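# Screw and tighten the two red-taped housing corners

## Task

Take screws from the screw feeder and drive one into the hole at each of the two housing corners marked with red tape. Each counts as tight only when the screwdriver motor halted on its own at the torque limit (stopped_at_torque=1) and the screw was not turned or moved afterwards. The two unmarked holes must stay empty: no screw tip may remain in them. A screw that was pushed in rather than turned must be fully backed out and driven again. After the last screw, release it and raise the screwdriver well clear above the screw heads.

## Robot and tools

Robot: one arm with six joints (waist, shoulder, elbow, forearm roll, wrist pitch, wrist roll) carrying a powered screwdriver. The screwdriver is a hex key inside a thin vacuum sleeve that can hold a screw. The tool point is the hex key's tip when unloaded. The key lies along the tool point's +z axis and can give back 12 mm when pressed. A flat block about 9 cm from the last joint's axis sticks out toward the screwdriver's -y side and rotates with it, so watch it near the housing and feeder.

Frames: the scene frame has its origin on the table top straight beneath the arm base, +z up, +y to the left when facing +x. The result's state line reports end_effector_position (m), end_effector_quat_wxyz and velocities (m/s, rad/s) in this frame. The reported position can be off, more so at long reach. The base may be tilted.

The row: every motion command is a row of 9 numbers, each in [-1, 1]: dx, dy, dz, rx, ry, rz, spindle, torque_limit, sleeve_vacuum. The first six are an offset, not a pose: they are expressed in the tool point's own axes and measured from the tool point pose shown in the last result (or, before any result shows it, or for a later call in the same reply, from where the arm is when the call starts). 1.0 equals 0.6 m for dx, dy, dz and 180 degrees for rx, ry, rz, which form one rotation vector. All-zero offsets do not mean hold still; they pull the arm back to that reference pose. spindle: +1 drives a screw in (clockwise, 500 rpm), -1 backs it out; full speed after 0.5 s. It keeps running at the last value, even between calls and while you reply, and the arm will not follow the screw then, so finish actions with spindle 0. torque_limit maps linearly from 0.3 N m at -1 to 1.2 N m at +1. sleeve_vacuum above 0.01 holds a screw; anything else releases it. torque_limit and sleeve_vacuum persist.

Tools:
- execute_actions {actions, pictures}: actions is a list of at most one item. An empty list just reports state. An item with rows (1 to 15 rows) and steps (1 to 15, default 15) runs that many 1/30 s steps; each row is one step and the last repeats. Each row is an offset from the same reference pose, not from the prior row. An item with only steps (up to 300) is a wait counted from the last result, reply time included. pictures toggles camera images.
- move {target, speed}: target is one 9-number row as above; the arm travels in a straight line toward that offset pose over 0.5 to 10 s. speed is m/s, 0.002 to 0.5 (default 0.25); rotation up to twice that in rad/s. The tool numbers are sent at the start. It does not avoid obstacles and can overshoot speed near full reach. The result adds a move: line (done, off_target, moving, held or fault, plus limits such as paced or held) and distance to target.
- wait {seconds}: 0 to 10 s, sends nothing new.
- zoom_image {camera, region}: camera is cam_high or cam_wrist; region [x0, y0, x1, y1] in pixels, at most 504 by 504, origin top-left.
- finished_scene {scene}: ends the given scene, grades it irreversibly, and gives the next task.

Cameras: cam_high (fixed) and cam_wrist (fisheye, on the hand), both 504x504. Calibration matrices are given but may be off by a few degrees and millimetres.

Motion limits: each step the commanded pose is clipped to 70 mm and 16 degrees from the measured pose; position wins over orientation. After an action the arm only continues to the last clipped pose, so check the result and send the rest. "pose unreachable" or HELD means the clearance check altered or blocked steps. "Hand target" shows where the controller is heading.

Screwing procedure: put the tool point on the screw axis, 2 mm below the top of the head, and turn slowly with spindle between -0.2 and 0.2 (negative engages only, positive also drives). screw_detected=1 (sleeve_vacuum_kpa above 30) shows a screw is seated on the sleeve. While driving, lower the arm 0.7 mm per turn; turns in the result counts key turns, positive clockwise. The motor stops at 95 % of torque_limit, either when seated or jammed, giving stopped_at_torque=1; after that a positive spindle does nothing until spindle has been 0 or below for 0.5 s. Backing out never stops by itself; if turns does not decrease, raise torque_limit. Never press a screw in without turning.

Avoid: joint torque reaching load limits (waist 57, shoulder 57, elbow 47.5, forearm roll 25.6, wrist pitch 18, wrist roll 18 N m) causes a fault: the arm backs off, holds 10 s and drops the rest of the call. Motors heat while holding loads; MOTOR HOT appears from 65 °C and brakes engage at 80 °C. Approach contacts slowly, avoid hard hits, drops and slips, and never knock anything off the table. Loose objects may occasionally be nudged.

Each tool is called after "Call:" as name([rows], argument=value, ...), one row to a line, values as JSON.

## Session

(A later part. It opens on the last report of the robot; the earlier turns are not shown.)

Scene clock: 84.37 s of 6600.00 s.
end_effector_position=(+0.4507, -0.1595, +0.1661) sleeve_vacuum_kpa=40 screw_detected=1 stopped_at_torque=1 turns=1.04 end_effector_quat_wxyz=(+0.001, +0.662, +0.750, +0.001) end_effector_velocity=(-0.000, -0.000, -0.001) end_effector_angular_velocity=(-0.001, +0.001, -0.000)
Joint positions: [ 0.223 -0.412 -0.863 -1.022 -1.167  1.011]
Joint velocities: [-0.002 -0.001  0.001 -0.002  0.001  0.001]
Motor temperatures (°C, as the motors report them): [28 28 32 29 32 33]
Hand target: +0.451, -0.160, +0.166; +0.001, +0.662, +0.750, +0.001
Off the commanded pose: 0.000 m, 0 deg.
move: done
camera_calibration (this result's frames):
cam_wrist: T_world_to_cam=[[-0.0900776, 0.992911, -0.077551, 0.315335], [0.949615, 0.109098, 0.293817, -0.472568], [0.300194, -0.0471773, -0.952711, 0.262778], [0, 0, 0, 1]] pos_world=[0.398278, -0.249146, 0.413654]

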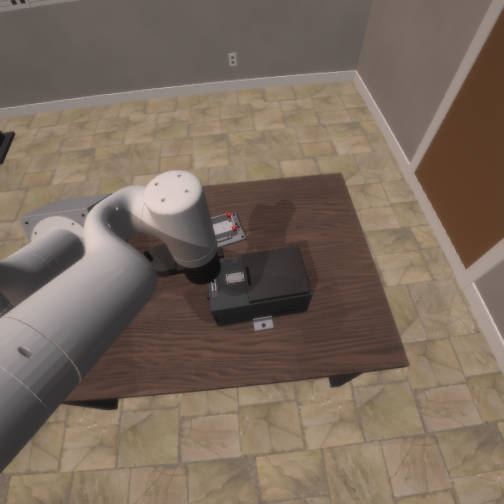

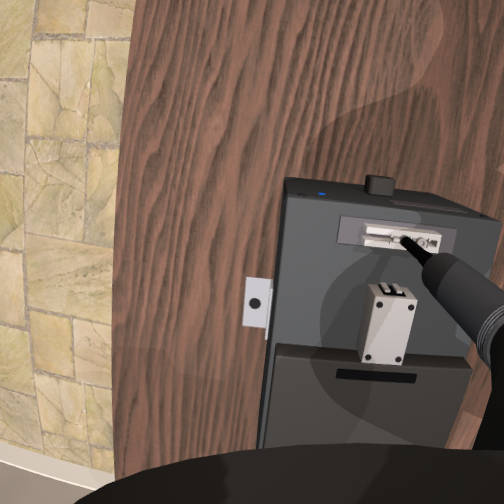

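Call:
move(target=[0, 0, -0.125, 0, 0, 0, 0, 0.5, 1], speed=0.12)

Call:
move(target=[0.536, 0.159, 0, 0, 0, 0, 0, 0.5, 1], speed=0.3)

Call:
move(target=[0, 0, 0.25, 0, 0, 0, 0, 0.5, 1], speed=0.15)

Scene clock: 90.07 s of 6600.00 s.
end_effector_position=(+0.4501, -0.1592, +0.2408) sleeve_vacuum_kpa=40 screw_detected=1 stopped_at_torque=1 turns=-2.73 end_effector_quat_wxyz=(+0.001, +0.662, +0.750, +0.001) end_effector_velocity=(+0.001, -0.000, +0.003) end_effector_angular_velocity=(-0.001, -0.002, -0.000)
Joint positions: [ 0.34  -0.383 -0.945 -0.897 -1.277  0.948]
Joint velocities: [ 0.004  0.    -0.004  0.002 -0.004 -0.002]
Motor temperatures (°C, as the motors report them): [28 28 32 29 32 33]
Hand target: +0.450, -0.159, +0.241; +0.001, +0.662, +0.750, +0.001
Off the commanded pose: 0.001 m, 0 deg.
move: done
camera_calibration (this result's frames):
cam_wrist: T_world_to_cam=[[-0.0906266, 0.992901, -0.0770307, 0.320968], [0.949631, 0.109458, 0.293633, -0.49387], [0.29998, -0.0465397, -0.952809, 0.3343], [0, 0, 0, 1]] pos_world=[0.397799, -0.249073, 0.488265]

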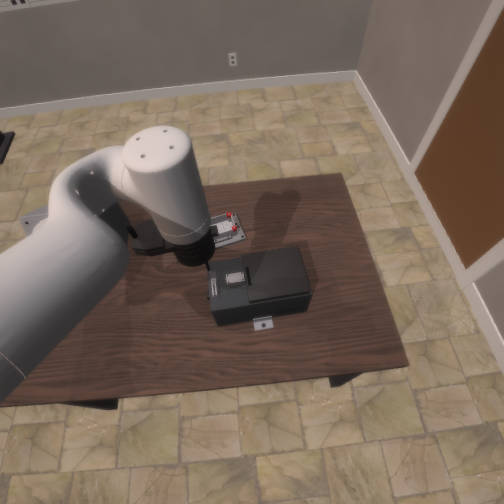

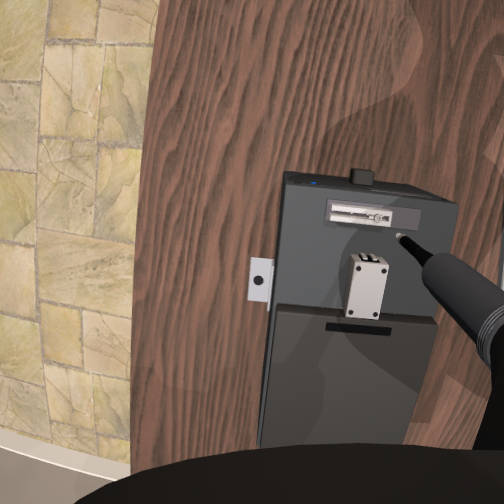

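Scene clock: 91.93 s of 6600.00 s.
end_effector_position=(+0.5036, +0.1715, +0.2412) sleeve_vacuum_kpa=40 screw_detected=1 stopped_at_torque=1 turns=-2.73 end_effector_quat_wxyz=(+0.001, +0.662, +0.750, +0.001) end_effector_velocity=(+0.000, +0.002, -0.000) end_effector_angular_velocity=(-0.003, +0.003, +0.002)
Joint positions: [ 0.558 -1.166 -1.532 -0.772 -1.218  1.17 ]
Joint velocities: [ 0.001 -0.01  -0.013  0.003 -0.006 -0.004]
Motor temperatures (°C, as the motors report them): [28 28 32 29 32 33]
Hand target: +0.504, +0.172, +0.241; +0.001, +0.662, +0.750, +0.001
Off the commanded pose: 0.001 m, 0 deg.
move: done
camera_calibration (this result's frames):
cam_wrist: T_world_to_cam=[[-0.0904448, 0.992927, -0.0769119, -0.00261425], [0.949607, 0.109255, 0.293786, -0.580945], [0.300111, -0.0464646, -0.952772, 0.33401], [0, 0, 0, 1]] pos_world=[0.451193, 0.0815868, 0.488708]

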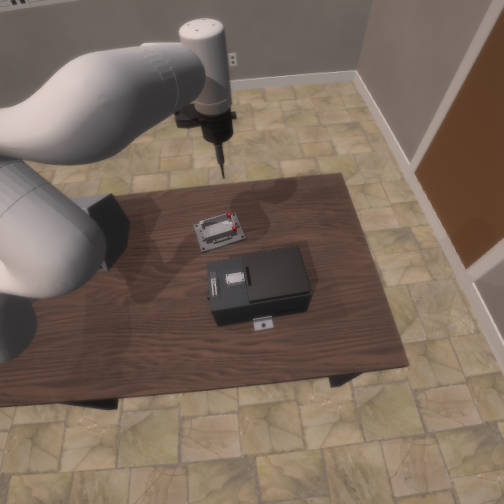

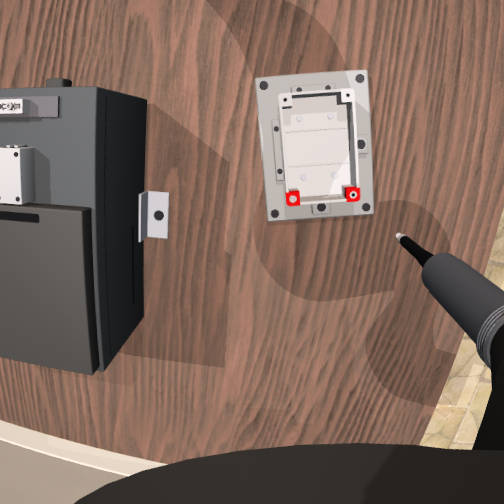

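Scene clock: 93.50 s of 6600.00 s.
end_effector_position=(+0.5048, +0.1711, +0.0915) sleeve_vacuum_kpa=40 screw_detected=1 stopped_at_torque=1 turns=-2.73 end_effector_quat_wxyz=(+0.001, +0.662, +0.749, +0.001) end_effector_velocity=(+0.000, -0.000, -0.003) end_effector_angular_velocity=(-0.001, -0.001, +0.001)
Joint positions: [ 0.389 -1.25  -1.406 -1.    -1.052  1.319]
Joint velocities: [-0.004 -0.003  0.001 -0.006  0.002  0.003]
Motor temperatures (°C, as the motors report them): [28 28 32 29 32 33]
Hand target: +0.505, +0.171, +0.091; +0.001, +0.662, +0.749, +0.001
Off the commanded pose: 0.001 m, 0 deg.
move: done
camera_calibration (this result's frames):
cam_wrist: T_world_to_cam=[[-0.0896242, 0.992941, -0.0776939, -0.0140581], [0.949536, 0.108727, 0.29421, -0.538028], [0.300581, -0.0474048, -0.952578, 0.190889], [0, 0, 0, 1]] pos_world=[0.452239, 0.0815061, 0.339037]

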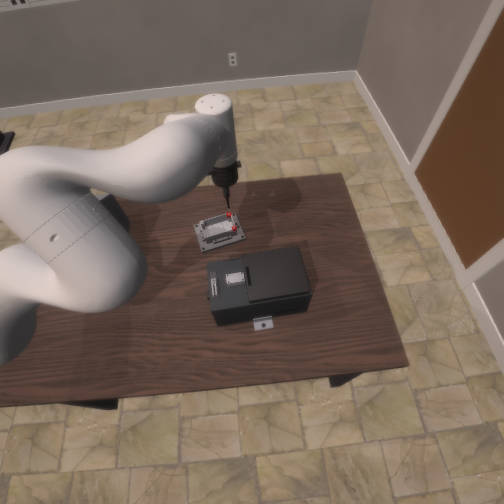

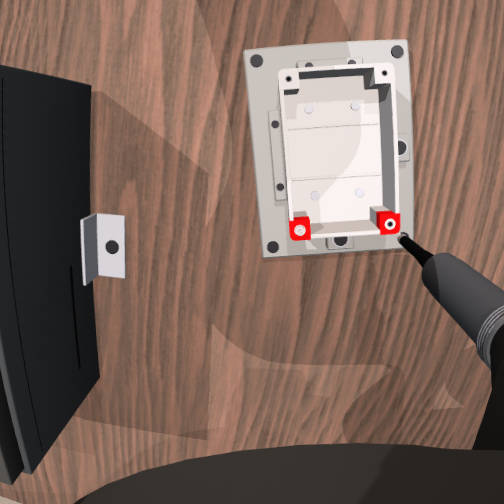

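Call:
zoom_image(camera="cam_wrist", region=[280, 170, 440, 290])

Region (280, 170, 440, 290) of cam_wrist's 504x504 image, scaled by 3.150, with more detail than that image has; it fills the top 378 rows of this view, and the rest is white.

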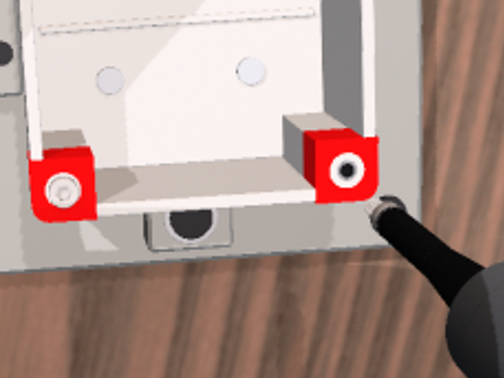

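Call:
move(target=[0.0003, -0.006, 0.032, 0, 0, 0, 0.2, 0.5, 1], speed=0.03)

Call:
move(target=[0, 0, 0.028, 0, 0, 0, 0.5, 0.5, 1], speed=0.0029)

Scene clock: 101.77 s of 6600.00 s.
end_effector_position=(+0.5015, +0.1708, +0.0725) sleeve_vacuum_kpa=40 screw_detected=1 stopped_at_torque=0 turns=-1.12 end_effector_quat_wxyz=(+0.001, +0.662, +0.749, +0.001) end_effector_velocity=(-0.000, +0.000, -0.002) end_effector_angular_velocity=(+0.000, -0.000, -0.000)
Joint positions: [ 0.368 -1.262 -1.388 -1.035 -1.034  1.346]
Joint velocities: [-0.003 -0.001  0.002 -0.005  0.002  0.004]
Motor temperatures (°C, as the motors report them): [28 29 32 29 32 33]
Hand target: +0.501, +0.171, +0.072; +0.001, +0.662, +0.749, +0.001
Off the commanded pose: 0.000 m, 0 deg.
After step 90, 4.27 s passed at rest.
move: done
camera_calibration (this result's frames):
cam_wrist: T_world_to_cam=[[-0.0895224, 0.992941, -0.0778053, -0.0155546], [0.949526, 0.108666, 0.294265, -0.529208], [0.300643, -0.0475348, -0.952551, 0.173816], [0, 0, 0, 1]] pos_world=[0.448848, 0.0812142, 0.320086]

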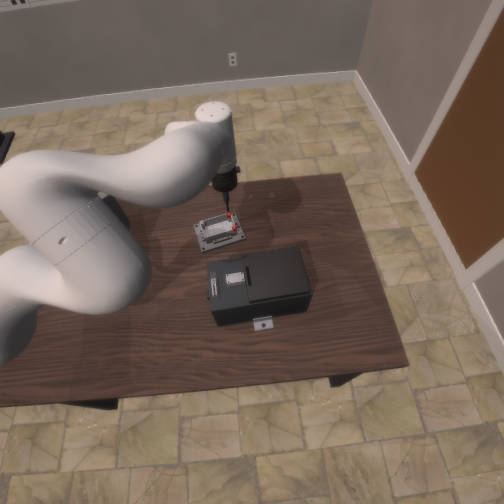

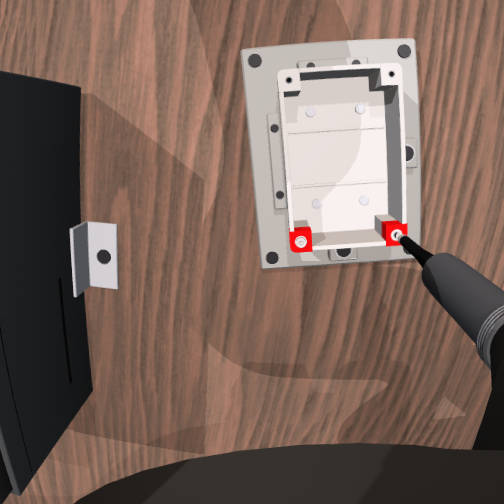

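Scene clock: 108.00 s of 6600.00 s.
end_effector_position=(+0.5016, +0.1708, +0.0556) sleeve_vacuum_kpa=39 screw_detected=1 stopped_at_torque=1 turns=17.81 end_effector_quat_wxyz=(+0.001, +0.662, +0.749, +0.001) end_effector_velocity=(+0.000, +0.000, -0.001) end_effector_angular_velocity=(+0.000, +0.000, -0.001)
Joint positions: [ 0.346 -1.277 -1.384 -1.066 -1.022  1.365]
Joint velocities: [-0.001 -0.001 -0.    -0.001  0.     0.001]
Motor temperatures (°C, as the motors report them): [28 29 32 29 32 33]
Hand target: +0.502, +0.171, +0.055; +0.001, +0.662, +0.749, +0.001
Off the commanded pose: 0.000 m, 0 deg.
move: done
camera_calibration (this result's frames):
cam_wrist: T_world_to_cam=[[-0.0894451, 0.99294, -0.077903, -0.0168512], [0.949508, 0.108626, 0.294338, -0.524314], [0.300722, -0.0476424, -0.952521, 0.157616], [0, 0, 0, 1]] pos_world=[0.448934, 0.0811953, 0.303145]

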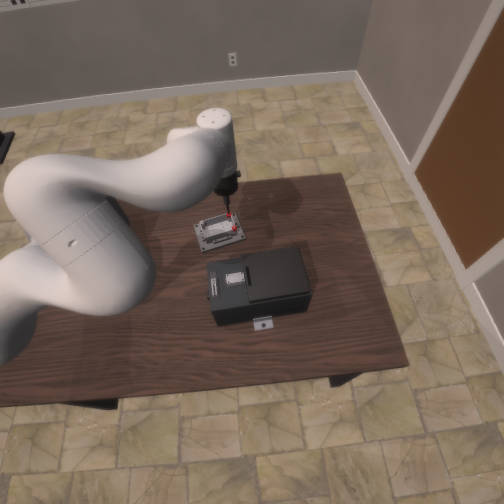

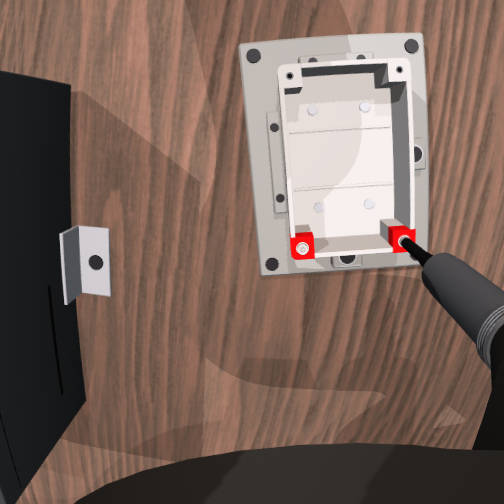

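Call:
move(target=[0, 0, -0.3, 0, 0, 0, 0, 0.5, 0], speed=0.2)

Call:
finished_scene(scene=2)

Scene clock: 111.17 s of 6600.00 s.
end_effector_position=(+0.5000, +0.1711, +0.2354) sleeve_vacuum_kpa=0 screw_detected=0 stopped_at_torque=1 turns=17.81 end_effector_quat_wxyz=(+0.001, +0.662, +0.750, +0.001) end_effector_velocity=(+0.000, +0.000, +0.003) end_effector_angular_velocity=(+0.000, +0.000, -0.001)
Joint positions: [ 0.556 -1.162 -1.513 -0.778 -1.207  1.18 ]
Joint velocities: [ 0.003  0.001 -0.004  0.004 -0.004 -0.002]
Motor temperatures (°C, as the motors report them): [28 29 32 29 32 33]
Hand target: +0.500, +0.171, +0.236; +0.001, +0.662, +0.750, +0.001
Off the commanded pose: 0.001 m, 0 deg.
move: done
camera_calibration (this result's frames):
cam_wrist: T_world_to_cam=[[-0.0904131, 0.992934, -0.0768563, -0.00310907], [0.949605, 0.109209, 0.293808, -0.575794], [0.300125, -0.0464191, -0.95277, 0.329486], [0, 0, 0, 1]] pos_world=[0.447609, 0.0812637, 0.482859]

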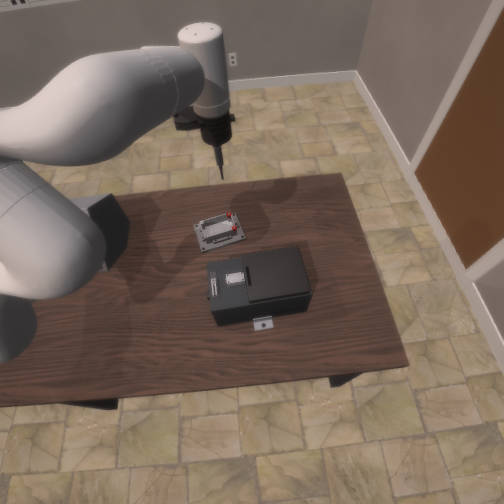

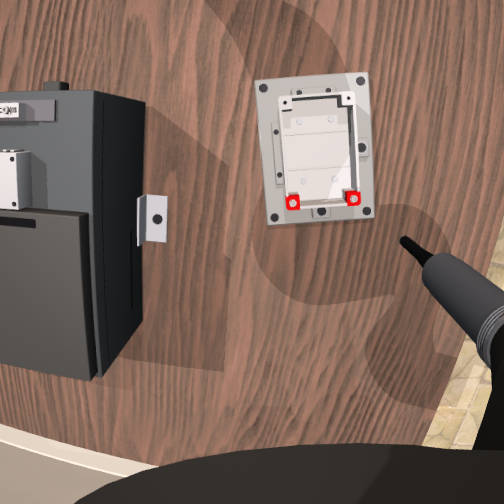

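The scene is finished: the task was done.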